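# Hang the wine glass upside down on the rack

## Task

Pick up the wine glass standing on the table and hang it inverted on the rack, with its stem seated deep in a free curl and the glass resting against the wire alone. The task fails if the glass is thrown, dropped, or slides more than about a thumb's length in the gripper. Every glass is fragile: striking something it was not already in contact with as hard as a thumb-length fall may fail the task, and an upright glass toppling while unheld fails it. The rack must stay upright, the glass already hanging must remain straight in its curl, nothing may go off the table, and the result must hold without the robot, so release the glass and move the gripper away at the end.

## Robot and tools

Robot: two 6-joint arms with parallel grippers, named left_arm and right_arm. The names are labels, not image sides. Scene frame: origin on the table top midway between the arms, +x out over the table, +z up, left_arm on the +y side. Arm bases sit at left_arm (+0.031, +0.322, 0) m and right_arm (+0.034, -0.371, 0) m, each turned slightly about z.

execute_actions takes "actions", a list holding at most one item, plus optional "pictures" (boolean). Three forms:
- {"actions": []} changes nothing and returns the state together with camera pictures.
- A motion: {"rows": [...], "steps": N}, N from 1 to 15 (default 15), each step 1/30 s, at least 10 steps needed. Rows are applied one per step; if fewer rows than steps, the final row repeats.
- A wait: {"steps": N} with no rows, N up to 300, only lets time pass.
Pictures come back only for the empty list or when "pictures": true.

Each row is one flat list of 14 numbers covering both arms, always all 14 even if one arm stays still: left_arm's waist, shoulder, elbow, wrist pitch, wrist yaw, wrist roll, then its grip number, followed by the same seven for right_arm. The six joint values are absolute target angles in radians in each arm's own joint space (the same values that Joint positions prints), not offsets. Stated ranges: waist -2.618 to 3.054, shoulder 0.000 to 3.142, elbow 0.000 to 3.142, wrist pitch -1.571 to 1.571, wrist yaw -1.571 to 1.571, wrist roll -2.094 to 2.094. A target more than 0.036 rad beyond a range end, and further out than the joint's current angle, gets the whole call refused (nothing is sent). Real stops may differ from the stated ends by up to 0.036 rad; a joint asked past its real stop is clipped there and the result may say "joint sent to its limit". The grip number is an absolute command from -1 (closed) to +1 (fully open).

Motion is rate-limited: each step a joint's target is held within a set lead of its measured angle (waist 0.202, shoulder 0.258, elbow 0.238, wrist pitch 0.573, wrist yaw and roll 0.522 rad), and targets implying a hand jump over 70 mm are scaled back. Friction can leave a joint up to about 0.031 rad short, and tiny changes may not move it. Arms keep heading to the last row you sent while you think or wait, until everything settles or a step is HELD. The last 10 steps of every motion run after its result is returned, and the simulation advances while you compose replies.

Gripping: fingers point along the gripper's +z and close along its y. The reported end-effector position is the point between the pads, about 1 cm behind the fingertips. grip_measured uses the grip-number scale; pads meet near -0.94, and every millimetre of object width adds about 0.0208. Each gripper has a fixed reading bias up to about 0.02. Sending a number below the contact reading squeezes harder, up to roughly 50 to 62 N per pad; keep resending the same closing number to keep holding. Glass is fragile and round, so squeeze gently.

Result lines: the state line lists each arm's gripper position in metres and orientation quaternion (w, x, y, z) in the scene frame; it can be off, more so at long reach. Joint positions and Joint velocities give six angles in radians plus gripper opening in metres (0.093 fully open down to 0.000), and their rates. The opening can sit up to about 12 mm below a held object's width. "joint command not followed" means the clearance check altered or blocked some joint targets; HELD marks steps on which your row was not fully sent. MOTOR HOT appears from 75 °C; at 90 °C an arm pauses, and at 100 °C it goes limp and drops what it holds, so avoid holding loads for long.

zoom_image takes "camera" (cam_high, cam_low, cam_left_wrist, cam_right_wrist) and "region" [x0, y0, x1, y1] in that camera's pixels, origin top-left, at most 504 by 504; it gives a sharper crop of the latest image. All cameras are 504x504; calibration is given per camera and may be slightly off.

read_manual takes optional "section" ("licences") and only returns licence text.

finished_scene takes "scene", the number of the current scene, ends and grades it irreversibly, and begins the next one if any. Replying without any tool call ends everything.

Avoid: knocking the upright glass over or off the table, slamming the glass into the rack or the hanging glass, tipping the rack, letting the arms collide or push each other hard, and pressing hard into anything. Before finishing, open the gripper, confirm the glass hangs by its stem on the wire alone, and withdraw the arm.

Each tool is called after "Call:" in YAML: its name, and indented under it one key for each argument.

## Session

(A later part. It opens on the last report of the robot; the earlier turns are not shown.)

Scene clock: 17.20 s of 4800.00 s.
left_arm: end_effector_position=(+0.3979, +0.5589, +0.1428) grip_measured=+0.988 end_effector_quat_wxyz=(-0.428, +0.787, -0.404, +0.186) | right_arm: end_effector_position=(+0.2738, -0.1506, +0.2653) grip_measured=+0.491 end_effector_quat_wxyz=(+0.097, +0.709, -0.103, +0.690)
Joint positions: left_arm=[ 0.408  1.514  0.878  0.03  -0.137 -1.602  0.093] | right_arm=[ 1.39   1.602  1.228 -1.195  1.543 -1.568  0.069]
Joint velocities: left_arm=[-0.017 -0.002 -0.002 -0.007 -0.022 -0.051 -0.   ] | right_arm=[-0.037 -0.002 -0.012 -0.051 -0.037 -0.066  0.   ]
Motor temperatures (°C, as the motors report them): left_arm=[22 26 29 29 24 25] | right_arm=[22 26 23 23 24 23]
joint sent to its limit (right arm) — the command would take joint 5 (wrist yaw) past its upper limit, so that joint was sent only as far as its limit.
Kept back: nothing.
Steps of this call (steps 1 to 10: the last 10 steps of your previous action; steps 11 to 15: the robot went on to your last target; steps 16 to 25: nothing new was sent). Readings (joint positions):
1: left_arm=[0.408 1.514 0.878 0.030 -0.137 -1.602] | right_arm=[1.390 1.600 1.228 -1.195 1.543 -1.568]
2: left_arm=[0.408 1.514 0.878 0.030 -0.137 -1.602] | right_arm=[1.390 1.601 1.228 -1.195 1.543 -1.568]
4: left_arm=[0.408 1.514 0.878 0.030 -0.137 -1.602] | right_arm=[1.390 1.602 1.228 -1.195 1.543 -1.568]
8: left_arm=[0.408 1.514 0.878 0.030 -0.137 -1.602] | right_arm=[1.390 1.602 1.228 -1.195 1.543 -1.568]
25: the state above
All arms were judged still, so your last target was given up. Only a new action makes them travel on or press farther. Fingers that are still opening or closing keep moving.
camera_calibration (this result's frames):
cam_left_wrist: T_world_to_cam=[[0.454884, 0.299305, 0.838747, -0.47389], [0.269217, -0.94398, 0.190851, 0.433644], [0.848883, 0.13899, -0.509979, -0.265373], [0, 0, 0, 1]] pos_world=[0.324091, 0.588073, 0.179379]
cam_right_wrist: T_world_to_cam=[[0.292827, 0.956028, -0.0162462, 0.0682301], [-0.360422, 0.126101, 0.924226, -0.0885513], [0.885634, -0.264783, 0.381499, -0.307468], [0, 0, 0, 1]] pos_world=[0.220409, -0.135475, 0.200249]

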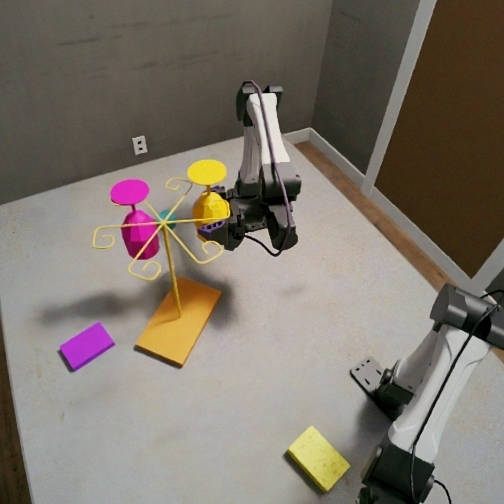

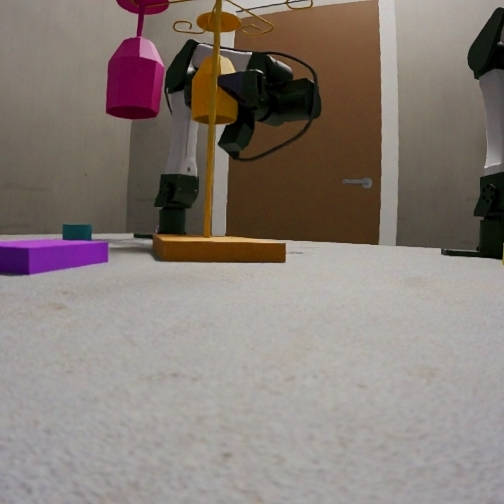

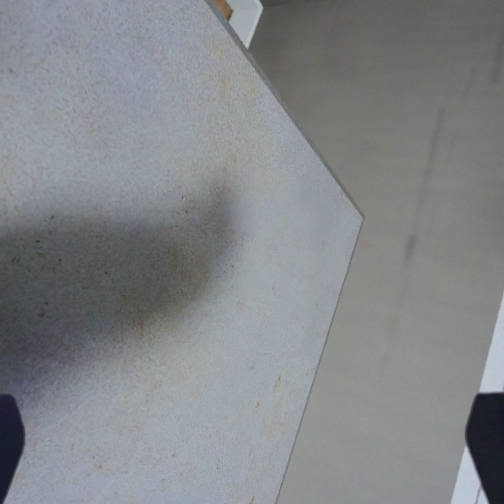

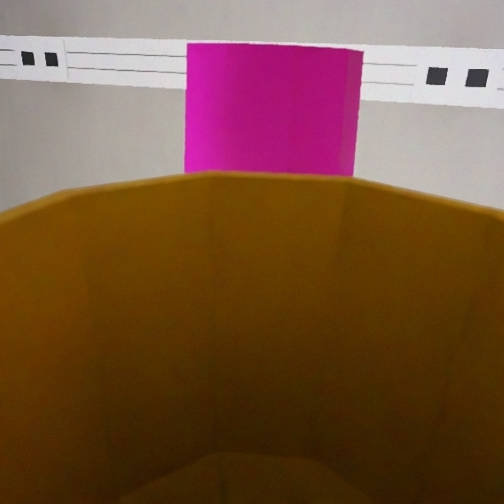

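Call:
execute_actions:
  actions:
    - {"rows":[[0.4,1.5,0.9,0.033,-0.13,-1.6,1,1.34,1.77,1.44,-1.23,1.57,-1.57,0]]}

Call:
execute_actions:
  actions:
    - {"rows":[[0.4,1.5,0.9,0.033,-0.13,-1.6,1,1.33,1.92,1.63,-1.27,1.57,-1.57,0]]}

Call:
execute_actions:
  actions:
    - {"steps":25}
  pictures: true

Call:
zoom_image:
  camera: "cam_low"
  region: [190, 0, 310, 60]

Scene clock: 17.83 s of 4800.00 s.
left_arm: end_effector_position=(+0.3979, +0.5589, +0.1428) grip_measured=+0.988 end_effector_quat_wxyz=(-0.428, +0.787, -0.404, +0.186) | right_arm: end_effector_position=(+0.2966, -0.1204, +0.2706) grip_measured=+0.491 end_effector_quat_wxyz=(+0.105, +0.705, -0.125, +0.690)
Joint positions: left_arm=[ 0.408  1.514  0.878  0.03  -0.137 -1.602  0.093] | right_arm=[ 1.348  1.755  1.419 -1.213  1.544 -1.569  0.069]
Joint velocities: left_arm=[-0.017  0.002  0.007 -0.007 -0.022  0.007 -0.001] | right_arm=[-0.085  0.335  0.1    0.051  0.066  0.007  0.001]
Motor temperatures (°C, as the motors report them): left_arm=[22 26 29 29 24 25] | right_arm=[22 26 23 23 24 23]
joint sent to its limit (right arm) — the command would take joint 5 (wrist yaw) past its upper limit, so that joint was sent only as far as its limit.
Steps of this call (steps 1 to 14: nothing new was sent; steps 15 to 19: the first 5 steps of this action). Readings (joint positions):
15: left_arm=[0.408 1.514 0.878 0.030 -0.137 -1.602] | right_arm=[1.384 1.626 1.265 -1.225 1.537 -1.568]
16: left_arm=[0.408 1.514 0.878 0.030 -0.137 -1.602] | right_arm=[1.371 1.671 1.329 -1.233 1.539 -1.569]
18: left_arm=[0.408 1.514 0.878 0.030 -0.137 -1.602] | right_arm=[1.352 1.739 1.410 -1.215 1.544 -1.569]
19: the state above

Scene clock: 18.33 s of 4800.00 s.
left_arm: end_effector_position=(+0.3979, +0.5589, +0.1428) grip_measured=+0.988 end_effector_quat_wxyz=(-0.428, +0.787, -0.404, +0.186) | right_arm: end_effector_position=(+0.3118, -0.0861, +0.2710) grip_measured=+0.491 end_effector_quat_wxyz=(+0.106, +0.704, -0.130, +0.690)
Joint positions: left_arm=[ 0.408  1.514  0.878  0.03  -0.137 -1.602  0.093] | right_arm=[ 1.338  1.903  1.608 -1.247  1.545 -1.57   0.069]
Joint velocities: left_arm=[-0.002 -0.002  0.007 -0.007 -0.022  0.007 -0.001] | right_arm=[ 0.007  0.276  0.085  0.022  0.007  0.007 -0.001]
Motor temperatures (°C, as the motors report them): left_arm=[22 26 29 29 24 25] | right_arm=[22 26 23 23 24 23]
joint sent to its limit (right arm) — the command would take joint 5 (wrist yaw) past its upper limit, so that joint was sent only as far as its limit.
Steps of this call (steps 1 to 10: the last 10 steps of your previous action; steps 11 to 15: the first 5 steps of this action). Readings (joint positions):
11: left_arm=[0.408 1.514 0.878 0.030 -0.137 -1.602] | right_arm=[1.344 1.791 1.458 -1.251 1.539 -1.569]
12: left_arm=[0.408 1.514 0.878 0.030 -0.137 -1.602] | right_arm=[1.341 1.832 1.523 -1.259 1.540 -1.570]
14: left_arm=[0.408 1.514 0.878 0.030 -0.137 -1.602] | right_arm=[1.338 1.890 1.599 -1.248 1.545 -1.570]
15: the state above

Scene clock: 19.17 s of 4800.00 s.
left_arm: end_effector_position=(+0.3979, +0.5589, +0.1428) grip_measured=+0.988 end_effector_quat_wxyz=(-0.428, +0.787, -0.404, +0.186) | right_arm: end_effector_position=(+0.3123, -0.0847, +0.2660) grip_measured=+0.491 end_effector_quat_wxyz=(+0.115, +0.706, -0.121, +0.688)
Joint positions: left_arm=[ 0.408  1.514  0.878  0.03  -0.137 -1.602  0.093] | right_arm=[ 1.338  1.918  1.609 -1.259  1.545 -1.57   0.069]
Joint velocities: left_arm=[-0.022 -0.012  0.007 -0.11  -0.037  0.007 -0.001] | right_arm=[-0.012 -0.007 -0.017 -0.066  0.037 -0.066  0.   ]
Motor temperatures (°C, as the motors report them): left_arm=[22 26 29 29 24 25] | right_arm=[22 26 24 23 24 23]
joint sent to its limit (right arm) — the command would take joint 5 (wrist yaw) past its upper limit, so that joint was sent only as far as its limit.
Kept back: nothing.
Steps of this call (steps 1 to 10: the last 10 steps of your previous action; steps 11 to 25: the robot went on to your last target). Readings (joint positions):
1: left_arm=[0.408 1.514 0.878 0.030 -0.137 -1.602] | right_arm=[1.338 1.911 1.609 -1.248 1.545 -1.570]
2: left_arm=[0.408 1.514 0.878 0.030 -0.137 -1.602] | right_arm=[1.338 1.915 1.609 -1.250 1.545 -1.570]
4: left_arm=[0.408 1.514 0.878 0.030 -0.137 -1.602] | right_arm=[1.338 1.918 1.609 -1.253 1.545 -1.570]
8: left_arm=[0.408 1.514 0.878 0.030 -0.137 -1.602] | right_arm=[1.338 1.918 1.609 -1.257 1.545 -1.570]
25: the state above
camera_calibration (this result's frames):
cam_left_wrist: T_world_to_cam=[[0.454884, 0.299305, 0.838747, -0.47389], [0.269217, -0.94398, 0.190851, 0.433644], [0.848883, 0.13899, -0.509979, -0.265373], [0, 0, 0, 1]] pos_world=[0.324091, 0.588073, 0.179379]
cam_right_wrist: T_world_to_cam=[[0.342001, 0.939532, -0.0177516, -0.0223806], [-0.354268, 0.146408, 0.923612, -0.0836754], [0.870362, -0.309587, 0.382918, -0.323848], [0, 0, 0, 1]] pos_world=[0.259876, -0.0669811, 0.200894]

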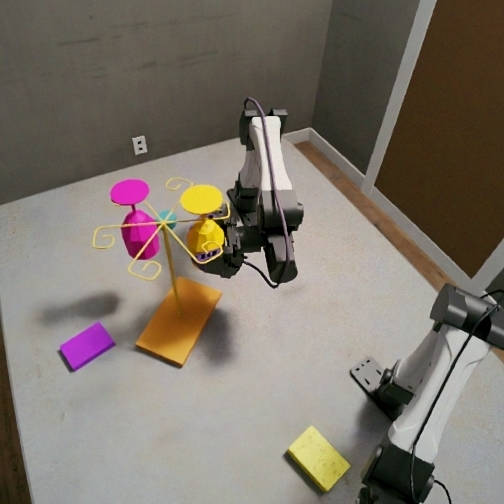

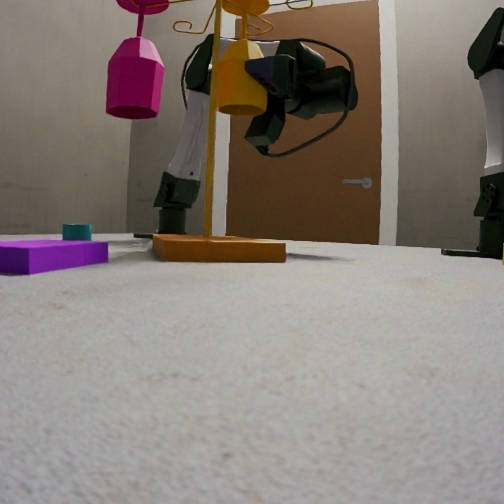

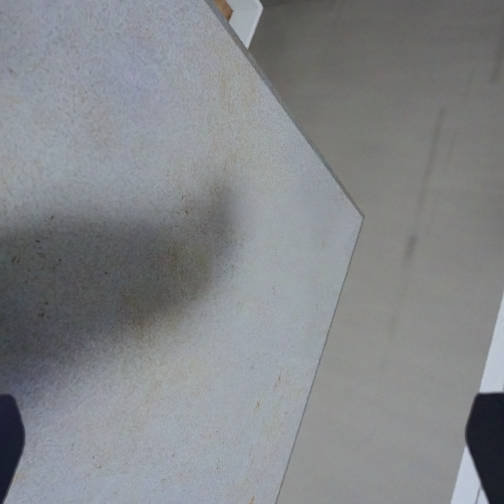

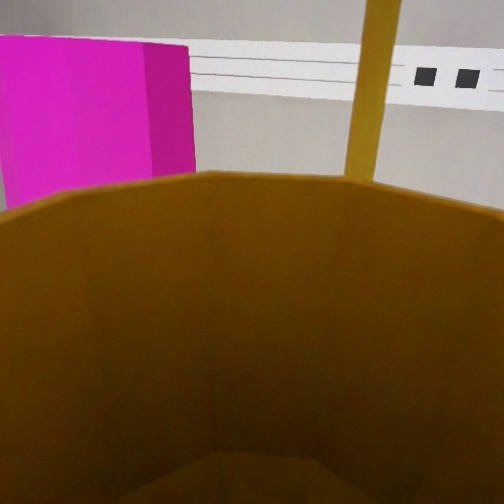

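Region (190, 0, 310, 60) of cam_low's 504x504 image, scaled by 4.200, with more detail than that image has.

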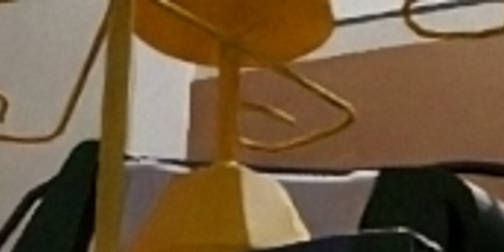

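Call:
execute_actions:
  actions:
    - {"rows":[[0.4,1.5,0.9,0.033,-0.13,-1.6,1,1.385,1.9,1.6,-1.26,1.57,-1.57,0]]}

Call:
execute_actions:
  actions:
    - {"rows":[[0.4,1.5,0.9,0.033,-0.13,-1.6,1,1.46,1.85,1.53,-1.24,1.57,-1.57,0]]}

Call:
execute_actions:
  actions:
    - {"steps":25}
  pictures: true

Call:
zoom_image:
  camera: "cam_low"
  region: [190, 0, 310, 60]

Scene clock: 19.67 s of 4800.00 s.
left_arm: end_effector_position=(+0.3979, +0.5589, +0.1428) grip_measured=+0.988 end_effector_quat_wxyz=(-0.428, +0.787, -0.404, +0.186) | right_arm: end_effector_position=(+0.3009, -0.0740, +0.2660) grip_measured=+0.491 end_effector_quat_wxyz=(+0.102, +0.708, -0.107, +0.690)
Joint positions: left_arm=[ 0.408  1.514  0.878  0.03  -0.137 -1.602  0.093] | right_arm=[ 1.377  1.918  1.609 -1.259  1.545 -1.57   0.069]
Joint velocities: left_arm=[-0.002 -0.012  0.012 -0.007  0.037  0.051  0.   ] | right_arm=[ 0.183 -0.002  0.002  0.037 -0.051  0.022 -0.001]
Motor temperatures (°C, as the motors report them): left_arm=[22 26 29 29 24 25] | right_arm=[22 26 24 23 24 23]
joint sent to its limit (right arm) — the command would take joint 5 (wrist yaw) past its upper limit, so that joint was sent only as far as its limit.
Steps of this call (steps 1 to 10: the robot went on to your last target; steps 11 to 15: the first 5 steps of this action). Readings (joint positions):
11: left_arm=[0.408 1.514 0.878 0.030 -0.137 -1.602] | right_arm=[1.342 1.918 1.609 -1.259 1.545 -1.570]
12: left_arm=[0.408 1.514 0.878 0.030 -0.137 -1.602] | right_arm=[1.350 1.918 1.609 -1.259 1.545 -1.570]
14: left_arm=[0.408 1.514 0.878 0.030 -0.137 -1.602] | right_arm=[1.370 1.918 1.609 -1.259 1.545 -1.570]
15: the state above

Scene clock: 20.17 s of 4800.00 s.
left_arm: end_effector_position=(+0.3979, +0.5589, +0.1428) grip_measured=+0.988 end_effector_quat_wxyz=(-0.428, +0.787, -0.404, +0.186) | right_arm: end_effector_position=(+0.2749, -0.0659, +0.2638) grip_measured=+0.491 end_effector_quat_wxyz=(+0.080, +0.712, -0.076, +0.693)
Joint positions: left_arm=[ 0.408  1.514  0.878  0.03  -0.137 -1.602  0.093] | right_arm=[ 1.454  1.877  1.545 -1.249  1.544 -1.57   0.069]
Joint velocities: left_arm=[-0.002  0.007  0.017  0.007 -0.022 -0.037  0.   ] | right_arm=[ 0.291 -0.09  -0.027  0.022  0.037 -0.007 -0.   ]
Motor temperatures (°C, as the motors report them): left_arm=[22 26 29 29 24 25] | right_arm=[22 26 24 23 24 23]
joint sent to its limit (right arm) — the command would take joint 5 (wrist yaw) past its upper limit, so that joint was sent only as far as its limit.
Steps of this call (steps 1 to 10: the last 10 steps of your previous action; steps 11 to 15: the first 5 steps of this action). Readings (joint positions):
11: left_arm=[0.408 1.514 0.878 0.030 -0.137 -1.602] | right_arm=[1.391 1.910 1.595 -1.250 1.546 -1.570]
12: left_arm=[0.408 1.514 0.878 0.030 -0.137 -1.602] | right_arm=[1.406 1.897 1.573 -1.249 1.545 -1.570]
14: left_arm=[0.408 1.514 0.878 0.030 -0.137 -1.602] | right_arm=[1.441 1.880 1.548 -1.249 1.545 -1.570]
15: the state above

Scene clock: 21.00 s of 4800.00 s.
left_arm: end_effector_position=(+0.3979, +0.5589, +0.1428) grip_measured=+0.988 end_effector_quat_wxyz=(-0.428, +0.787, -0.404, +0.186) | right_arm: end_effector_position=(+0.2723, -0.0644, +0.2645) grip_measured=+0.491 end_effector_quat_wxyz=(+0.076, +0.713, -0.074, +0.693)
Joint positions: left_arm=[ 0.408  1.514  0.878  0.03  -0.137 -1.602  0.093] | right_arm=[ 1.462  1.874  1.545 -1.249  1.543 -1.57   0.069]
Joint velocities: left_arm=[-0.012 -0.002 -0.007  0.022  0.007  0.037  0.   ] | right_arm=[-0.017 -0.002 -0.012  0.007 -0.037  0.022 -0.   ]
Motor temperatures (°C, as the motors report them): left_arm=[22 26 29 29 24 25] | right_arm=[22 26 24 23 24 23]
joint sent to its limit (right arm) — the command would take joint 5 (wrist yaw) past its upper limit, so that joint was sent only as far as its limit.
Kept back: nothing.
Steps of this call (steps 1 to 10: the last 10 steps of your previous action; steps 11 to 15: the robot went on to your last target; steps 16 to 25: nothing new was sent). Readings (joint positions):
1: left_arm=[0.408 1.514 0.878 0.030 -0.137 -1.602] | right_arm=[1.461 1.875 1.545 -1.249 1.544 -1.570]
2: left_arm=[0.408 1.514 0.878 0.030 -0.137 -1.602] | right_arm=[1.463 1.874 1.545 -1.249 1.543 -1.570]
4: left_arm=[0.408 1.514 0.878 0.030 -0.137 -1.602] | right_arm=[1.462 1.874 1.545 -1.249 1.543 -1.570]
8: left_arm=[0.408 1.514 0.878 0.030 -0.137 -1.602] | right_arm=[1.462 1.874 1.545 -1.249 1.543 -1.570]
25: the state above
All arms were judged still, so your last target was given up. Only a new action makes them travel on or press farther. Fingers that are still opening or closing keep moving.
camera_calibration (this result's frames):
cam_left_wrist: T_world_to_cam=[[0.454884, 0.299305, 0.838747, -0.47389], [0.269217, -0.94398, 0.190851, 0.433644], [0.848883, 0.13899, -0.509979, -0.265373], [0, 0, 0, 1]] pos_world=[0.324091, 0.588073, 0.179379]
cam_right_wrist: T_world_to_cam=[[0.223093, 0.974404, -0.027686, 0.00946547], [-0.366349, 0.110129, 0.923937, -0.0985716], [0.903337, -0.195981, 0.381541, -0.28342], [0, 0, 0, 1]] pos_world=[0.2178, -0.0539125, 0.199472]

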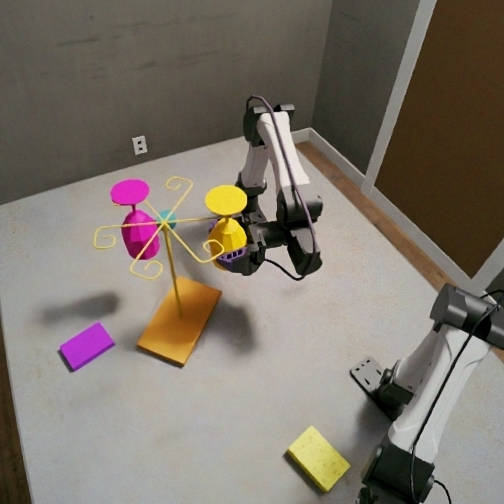

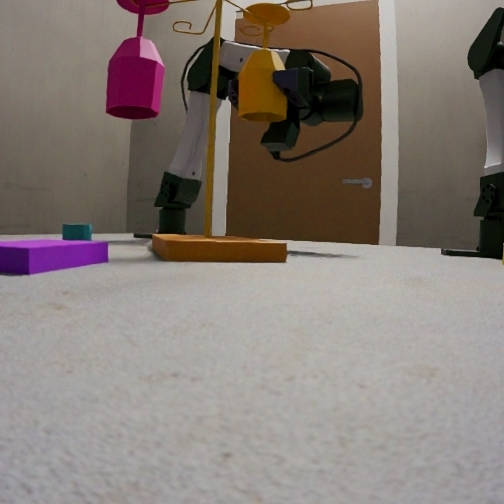

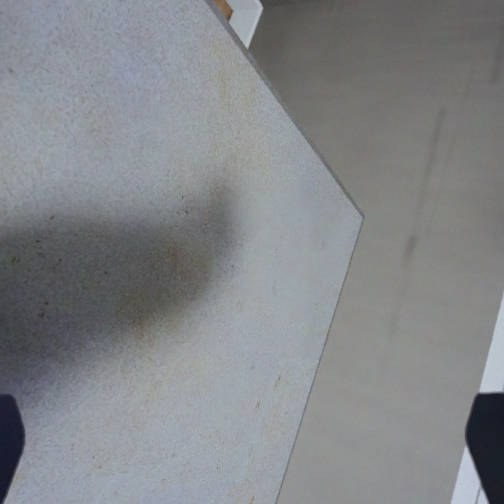

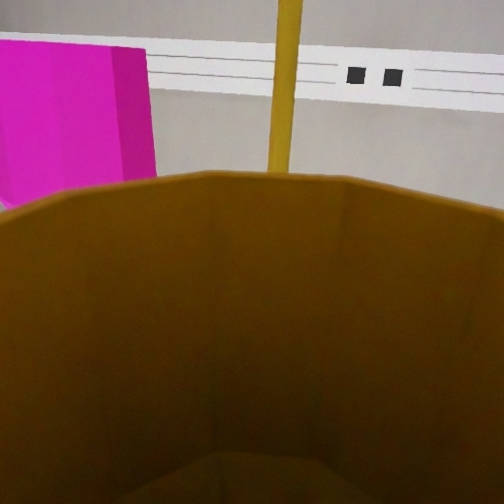

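Region (190, 0, 310, 60) of cam_low's 504x504 image, scaled by 4.200, with more detail than that image has.

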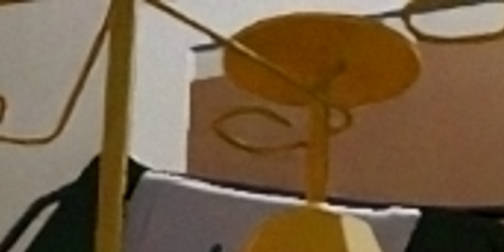

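Call:
execute_actions:
  actions:
    - {"rows":[[0.4,1.5,0.9,0.033,-0.13,-1.6,1,1.46,1.79,1.43,-1.19,1.57,-1.57,0]]}

Call:
execute_actions:
  actions:
    - {"rows":[[0.4,1.5,0.9,0.033,-0.13,-1.6,1,1.43,1.79,1.39,-1.15,1.57,-1.57,0]]}

Call:
execute_actions:
  actions:
    - {"steps":25}
  pictures: true

Call:
zoom_image:
  camera: "cam_low"
  region: [190, 0, 310, 60]

Scene clock: 21.50 s of 4800.00 s.
left_arm: end_effector_position=(+0.3979, +0.5589, +0.1428) grip_measured=+0.988 end_effector_quat_wxyz=(-0.428, +0.787, -0.404, +0.186) | right_arm: end_effector_position=(+0.2687, -0.0810, +0.2588) grip_measured=+0.491 end_effector_quat_wxyz=(+0.081, +0.713, -0.069, +0.693)
Joint positions: left_arm=[ 0.408  1.514  0.878  0.03  -0.137 -1.602  0.093] | right_arm=[ 1.462  1.815  1.445 -1.22   1.545 -1.571  0.069]
Joint velocities: left_arm=[ 0.007 -0.007  0.012 -0.022  0.022  0.051  0.001] | right_arm=[-0.007 -0.09  -0.081  0.095  0.007 -0.007  0.002]
Motor temperatures (°C, as the motors report them): left_arm=[22 26 29 29 24 25] | right_arm=[22 26 24 23 24 23]
joint sent to its limit (right arm) — the command would take joint 5 (wrist yaw) past its upper limit, so that joint was sent only as far as its limit.
Steps of this call (steps 1 to 10: nothing new was sent; steps 11 to 15: the first 5 steps of this action). Readings (joint positions):
11: left_arm=[0.408 1.514 0.878 0.030 -0.137 -1.602] | right_arm=[1.462 1.862 1.524 -1.229 1.545 -1.571]
12: left_arm=[0.408 1.514 0.878 0.030 -0.137 -1.602] | right_arm=[1.462 1.844 1.491 -1.221 1.545 -1.571]
14: left_arm=[0.408 1.514 0.878 0.030 -0.137 -1.602] | right_arm=[1.462 1.819 1.451 -1.221 1.545 -1.571]
15: the state above

Scene clock: 22.00 s of 4800.00 s.
left_arm: end_effector_position=(+0.3979, +0.5589, +0.1428) grip_measured=+0.988 end_effector_quat_wxyz=(-0.428, +0.787, -0.404, +0.186) | right_arm: end_effector_position=(+0.2751, -0.0890, +0.2507) grip_measured=+0.491 end_effector_quat_wxyz=(+0.086, +0.711, -0.081, +0.693)
Joint positions: left_arm=[ 0.408  1.514  0.878  0.03  -0.137 -1.602  0.093] | right_arm=[ 1.438  1.808  1.404 -1.177  1.546 -1.571  0.069]
Joint velocities: left_arm=[-0.012  0.002 -0.007  0.037  0.11   0.11   0.   ] | right_arm=[-0.115 -0.012 -0.105  0.066 -0.037 -0.081  0.   ]
Motor temperatures (°C, as the motors report them): left_arm=[22 26 29 29 24 25] | right_arm=[22 26 24 23 24 23]
joint sent to its limit (right arm) — the command would take joint 5 (wrist yaw) past its upper limit, so that joint was sent only as far as its limit.
Steps of this call (steps 1 to 10: the last 10 steps of your previous action; steps 11 to 15: the first 5 steps of this action). Readings (joint positions):
11: left_arm=[0.408 1.514 0.878 0.030 -0.137 -1.602] | right_arm=[1.460 1.811 1.437 -1.194 1.547 -1.571]
12: left_arm=[0.408 1.514 0.878 0.030 -0.137 -1.602] | right_arm=[1.455 1.809 1.426 -1.186 1.547 -1.571]
14: left_arm=[0.408 1.514 0.878 0.030 -0.137 -1.602] | right_arm=[1.442 1.808 1.409 -1.179 1.547 -1.571]
15: the state above

Scene clock: 22.83 s of 4800.00 s.
left_arm: end_effector_position=(+0.3979, +0.5589, +0.1428) grip_measured=+0.988 end_effector_quat_wxyz=(-0.428, +0.787, -0.404, +0.186) | right_arm: end_effector_position=(+0.2762, -0.0889, +0.2502) grip_measured=+0.491 end_effector_quat_wxyz=(+0.083, +0.711, -0.086, +0.693)
Joint positions: left_arm=[ 0.408  1.514  0.878  0.03  -0.137 -1.602  0.093] | right_arm=[ 1.435  1.808  1.402 -1.162  1.546 -1.571  0.069]
Joint velocities: left_arm=[ 0.002 -0.022  0.002 -0.051  0.007 -0.051 -0.001] | right_arm=[-0.012 -0.002 -0.017 -0.007 -0.037 -0.007 -0.001]
Motor temperatures (°C, as the motors report them): left_arm=[22 26 29 29 24 25] | right_arm=[22 27 24 23 24 23]
joint sent to its limit (right arm) — the command would take joint 5 (wrist yaw) past its upper limit, so that joint was sent only as far as its limit.
Kept back: nothing.
Steps of this call (steps 1 to 10: the last 10 steps of your previous action; steps 11 to 25: the robot went on to your last target). Readings (joint positions):
1: left_arm=[0.408 1.514 0.878 0.030 -0.137 -1.602] | right_arm=[1.435 1.808 1.402 -1.175 1.546 -1.571]
2: left_arm=[0.408 1.514 0.878 0.030 -0.137 -1.602] | right_arm=[1.435 1.808 1.402 -1.173 1.546 -1.571]
4: left_arm=[0.408 1.514 0.878 0.030 -0.137 -1.602] | right_arm=[1.435 1.808 1.402 -1.169 1.546 -1.571]
8: left_arm=[0.408 1.514 0.878 0.030 -0.137 -1.602] | right_arm=[1.435 1.808 1.402 -1.165 1.546 -1.571]
25: the state above
camera_calibration (this result's frames):
cam_left_wrist: T_world_to_cam=[[0.454884, 0.299305, 0.838747, -0.47389], [0.269217, -0.94398, 0.190851, 0.433644], [0.848883, 0.13899, -0.509979, -0.265373], [0, 0, 0, 1]] pos_world=[0.324091, 0.588073, 0.179379]
cam_right_wrist: T_world_to_cam=[[0.249868, 0.968088, -0.0192569, 0.0220123], [-0.367765, 0.113282, 0.922993, -0.0803316], [0.89572, -0.223545, 0.384335, -0.287412], [0, 0, 0, 1]] pos_world=[0.222398, -0.0764593, 0.185032]

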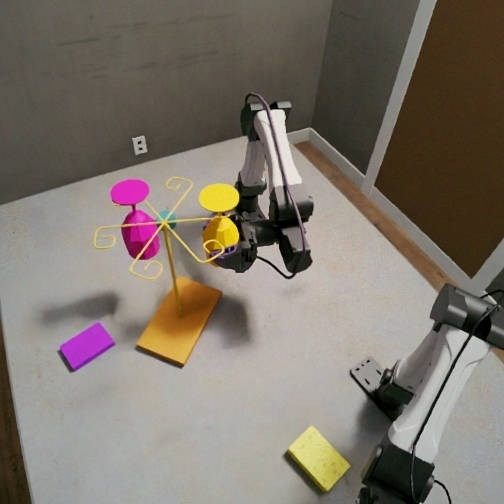

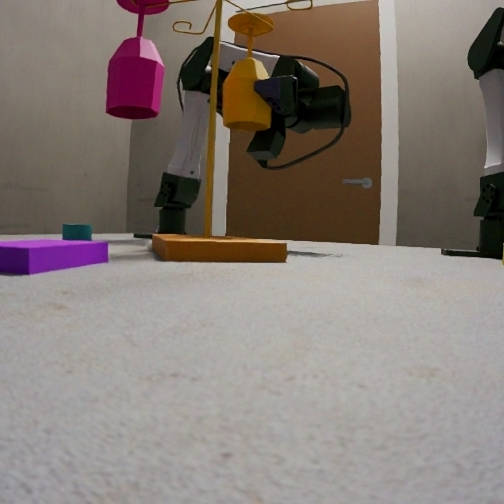

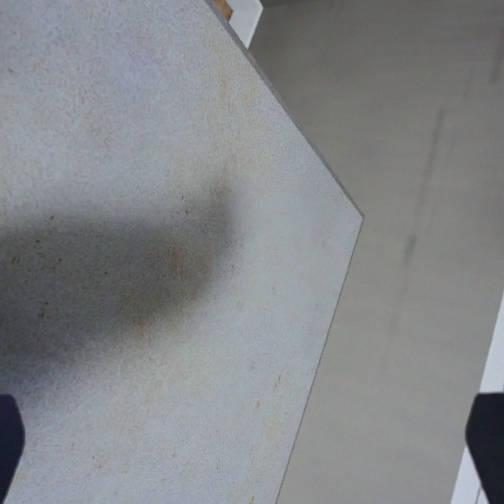

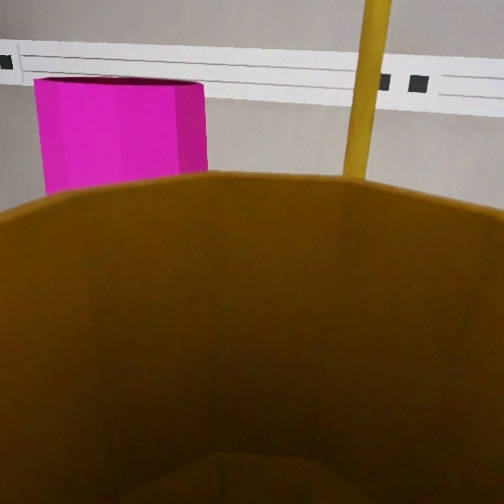

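Region (190, 0, 310, 60) of cam_low's 504x504 image, scaled by 4.200, with more detail than that image has.

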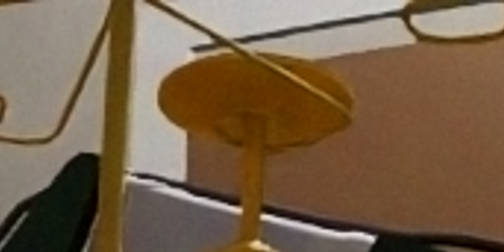

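Call:
execute_actions:
  actions:
    - {"rows":[[0.4,1.5,0.9,0.033,-0.13,-1.6,1,1.43,1.8,1.39,-1.15,1.57,-1.57,1]]}

Call:
execute_actions:
  actions:
    - {"rows":[[0.4,1.5,0.9,0.033,-0.13,-1.6,1,1.43,1.865,1.265,-0.96,1.57,-1.57,1]]}

Call:
execute_actions:
  actions:
    - {"rows":[[0.4,1.5,0.9,0.033,-0.13,-1.6,1,1.43,1.96,1.14,-0.75,1.57,-1.57,1]]}

Call:
execute_actions:
  actions:
    - {"rows":[[0.4,1.5,0.9,0.033,-0.13,-1.6,1,1.95,1.8,0.9,-0.67,1.57,-1.57,1]]}

Call:
execute_actions:
  actions:
    - {"steps":30}

Call:
finished_scene:
  scene: 2

Scene clock: 23.63 s of 4800.00 s.
left_arm: end_effector_position=(+0.3979, +0.5589, +0.1428) grip_measured=+0.988 end_effector_quat_wxyz=(-0.428, +0.787, -0.404, +0.186) | right_arm: end_effector_position=(+0.2762, -0.0889, +0.2504) grip_measured=+1.000 end_effector_quat_wxyz=(+0.083, +0.710, -0.086, +0.694)
Joint positions: left_arm=[ 0.408  1.514  0.878  0.03  -0.137 -1.602  0.093] | right_arm=[ 1.435  1.808  1.402 -1.162  1.547 -1.571  0.093]
Joint velocities: left_arm=[ 0.017  0.012 -0.002 -0.037  0.066  0.007  0.001] | right_arm=[-0.022 -0.007 -0.002  0.007 -0.081 -0.051  0.   ]
Motor temperatures (°C, as the motors report them): left_arm=[22 26 29 29 24 25] | right_arm=[22 27 24 23 24 23]
joint sent to its limit (right arm) — the command would take joint 5 (wrist yaw) past its upper limit, so that joint was sent only as far as its limit.
Steps of this call (steps 1 to 15: the robot went on to your last target; steps 16 to 19: nothing new was sent; steps 20 to 24: the first 5 steps of this action). Readings (joint positions):
20: left_arm=[0.408 1.514 0.878 0.030 -0.137 -1.602] | right_arm=[1.435 1.808 1.402 -1.162 1.546 -1.571]
21: left_arm=[0.408 1.514 0.878 0.030 -0.137 -1.602] | right_arm=[1.435 1.808 1.402 -1.162 1.547 -1.571]
23: left_arm=[0.408 1.514 0.878 0.030 -0.137 -1.602] | right_arm=[1.435 1.808 1.402 -1.162 1.547 -1.571]
24: the state above

Scene clock: 24.13 s of 4800.00 s.
left_arm: end_effector_position=(+0.3979, +0.5589, +0.1428) grip_measured=+0.988 end_effector_quat_wxyz=(-0.428, +0.787, -0.404, +0.186) | right_arm: end_effector_position=(+0.2759, -0.0904, +0.2096) grip_measured=+1.000 end_effector_quat_wxyz=(+0.096, +0.708, -0.074, +0.695)
Joint positions: left_arm=[ 0.408  1.514  0.878  0.03  -0.137 -1.602  0.093] | right_arm=[ 1.435  1.852  1.284 -1.037  1.556 -1.571  0.093]
Joint velocities: left_arm=[ 0.002 -0.002 -0.002  0.007  0.11   0.037 -0.   ] | right_arm=[ 0.002  0.379 -0.364  0.374 -0.066 -0.007  0.   ]
Motor temperatures (°C, as the motors report them): left_arm=[22 27 29 29 24 25] | right_arm=[22 27 24 23 24 23]
joint sent to its limit (right arm) — the command would take joint 5 (wrist yaw) past its upper limit, so that joint was sent only as far as its limit.
Steps of this call (steps 1 to 10: the last 10 steps of your previous action; steps 11 to 15: the first 5 steps of this action). Readings (joint positions):
11: left_arm=[0.408 1.514 0.878 0.030 -0.137 -1.602] | right_arm=[1.435 1.809 1.381 -1.126 1.555 -1.571]
12: left_arm=[0.408 1.514 0.878 0.030 -0.137 -1.602] | right_arm=[1.435 1.812 1.351 -1.091 1.558 -1.571]
14: left_arm=[0.408 1.514 0.878 0.030 -0.137 -1.602] | right_arm=[1.435 1.838 1.299 -1.049 1.558 -1.571]
15: the state above

Scene clock: 24.63 s of 4800.00 s.
left_arm: end_effector_position=(+0.3979, +0.5589, +0.1428) grip_measured=+0.988 end_effector_quat_wxyz=(-0.428, +0.787, -0.404, +0.186) | right_arm: end_effector_position=(+0.2757, -0.0910, +0.1532) grip_measured=+1.000 end_effector_quat_wxyz=(+0.099, +0.709, -0.070, +0.695)
Joint positions: left_arm=[ 0.408  1.514  0.878  0.03  -0.137 -1.602  0.093] | right_arm=[ 1.435  1.943  1.162 -0.832  1.556 -1.571  0.093]
Joint velocities: left_arm=[ 0.002 -0.012  0.002 -0.066  0.022  0.022 -0.   ] | right_arm=[ 0.007  0.535 -0.393  0.447 -0.051  0.007  0.   ]
Motor temperatures (°C, as the motors report them): left_arm=[22 27 30 29 24 25] | right_arm=[22 27 24 23 24 23]
joint sent to its limit (right arm) — the command would take joint 5 (wrist yaw) past its upper limit, so that joint was sent only as far as its limit.
Steps of this call (steps 1 to 10: the last 10 steps of your previous action; steps 11 to 15: the first 5 steps of this action). Readings (joint positions):
11: left_arm=[0.408 1.514 0.878 0.030 -0.137 -1.602] | right_arm=[1.435 1.873 1.251 -0.940 1.558 -1.571]
12: left_arm=[0.408 1.514 0.878 0.030 -0.137 -1.602] | right_arm=[1.435 1.881 1.225 -0.898 1.558 -1.571]
14: left_arm=[0.408 1.514 0.878 0.030 -0.137 -1.602] | right_arm=[1.435 1.922 1.178 -0.848 1.558 -1.571]
15: the state above

Scene clock: 25.13 s of 4800.00 s.
left_arm: end_effector_position=(+0.3979, +0.5589, +0.1428) grip_measured=+0.988 end_effector_quat_wxyz=(-0.428, +0.787, -0.404, +0.186) | right_arm: end_effector_position=(+0.1850, -0.0791, +0.1380) grip_measured=+1.000 end_effector_quat_wxyz=(-0.007, +0.712, +0.036, +0.701)
Joint positions: left_arm=[ 0.408  1.514  0.878  0.03  -0.137 -1.602  0.093] | right_arm=[ 1.735  1.821  0.922 -0.711  1.555 -1.57   0.093]
Joint velocities: left_arm=[-0.012  0.002 -0.037 -0.037 -0.037  0.007  0.   ] | right_arm=[ 2.2   -0.134 -0.242  0.081 -0.022  0.037  0.   ]
Motor temperatures (°C, as the motors report them): left_arm=[22 27 30 29 24 25] | right_arm=[22 27 24 23 24 23]
joint sent to its limit (right arm) — the command would take joint 5 (wrist yaw) past its upper limit, so that joint was sent only as far as its limit.
Steps of this call (steps 1 to 10: the last 10 steps of your previous action; steps 11 to 15: the first 5 steps of this action). Readings (joint positions):
11: left_arm=[0.408 1.514 0.878 0.030 -0.137 -1.602] | right_arm=[1.456 1.943 1.101 -0.729 1.555 -1.571]
12: left_arm=[0.408 1.514 0.878 0.030 -0.137 -1.602] | right_arm=[1.507 1.895 1.029 -0.712 1.555 -1.570]
14: left_arm=[0.408 1.514 0.878 0.030 -0.137 -1.602] | right_arm=[1.657 1.831 0.936 -0.712 1.555 -1.570]
15: the state above

Scene clock: 26.13 s of 4800.00 s.
left_arm: end_effector_position=(+0.3979, +0.5589, +0.1428) grip_measured=+0.988 end_effector_quat_wxyz=(-0.428, +0.787, -0.404, +0.186) | right_arm: end_effector_position=(+0.1168, -0.0517, +0.1375) grip_measured=+1.000 end_effector_quat_wxyz=(-0.094, +0.705, +0.105, +0.695)
Joint positions: left_arm=[ 0.408  1.514  0.878  0.03  -0.137 -1.602  0.093] | right_arm=[ 1.957  1.82   0.918 -0.682  1.555 -1.57   0.093]
Joint velocities: left_arm=[ 0.002 -0.032  0.012 -0.007  0.007 -0.051 -0.   ] | right_arm=[-0.002 -0.017 -0.007 -0.022 -0.007 -0.022  0.   ]
Motor temperatures (°C, as the motors report them): left_arm=[22 27 30 30 24 25] | right_arm=[22 27 24 23 24 23]
joint sent to its limit (right arm) — the command would take joint 5 (wrist yaw) past its upper limit, so that joint was sent only as far as its limit.
Kept back: nothing.
Steps of this call (steps 1 to 10: the last 10 steps of your previous action; steps 11 to 30: the robot went on to your last target). Readings (joint positions):
1: left_arm=[0.408 1.514 0.878 0.030 -0.137 -1.602] | right_arm=[1.812 1.820 0.918 -0.706 1.555 -1.570]
2: left_arm=[0.408 1.514 0.878 0.030 -0.137 -1.602] | right_arm=[1.881 1.820 0.918 -0.698 1.555 -1.570]
4: left_arm=[0.408 1.514 0.878 0.030 -0.137 -1.602] | right_arm=[1.958 1.820 0.918 -0.685 1.555 -1.570]
8: left_arm=[0.408 1.514 0.878 0.030 -0.137 -1.602] | right_arm=[1.960 1.820 0.918 -0.682 1.555 -1.570]
30: the state above
All arms were judged still, so your last target was given up. Only a new action makes them travel on or press farther. Fingers that are still opening or closing keep moving.

The scene is finished: the task was done.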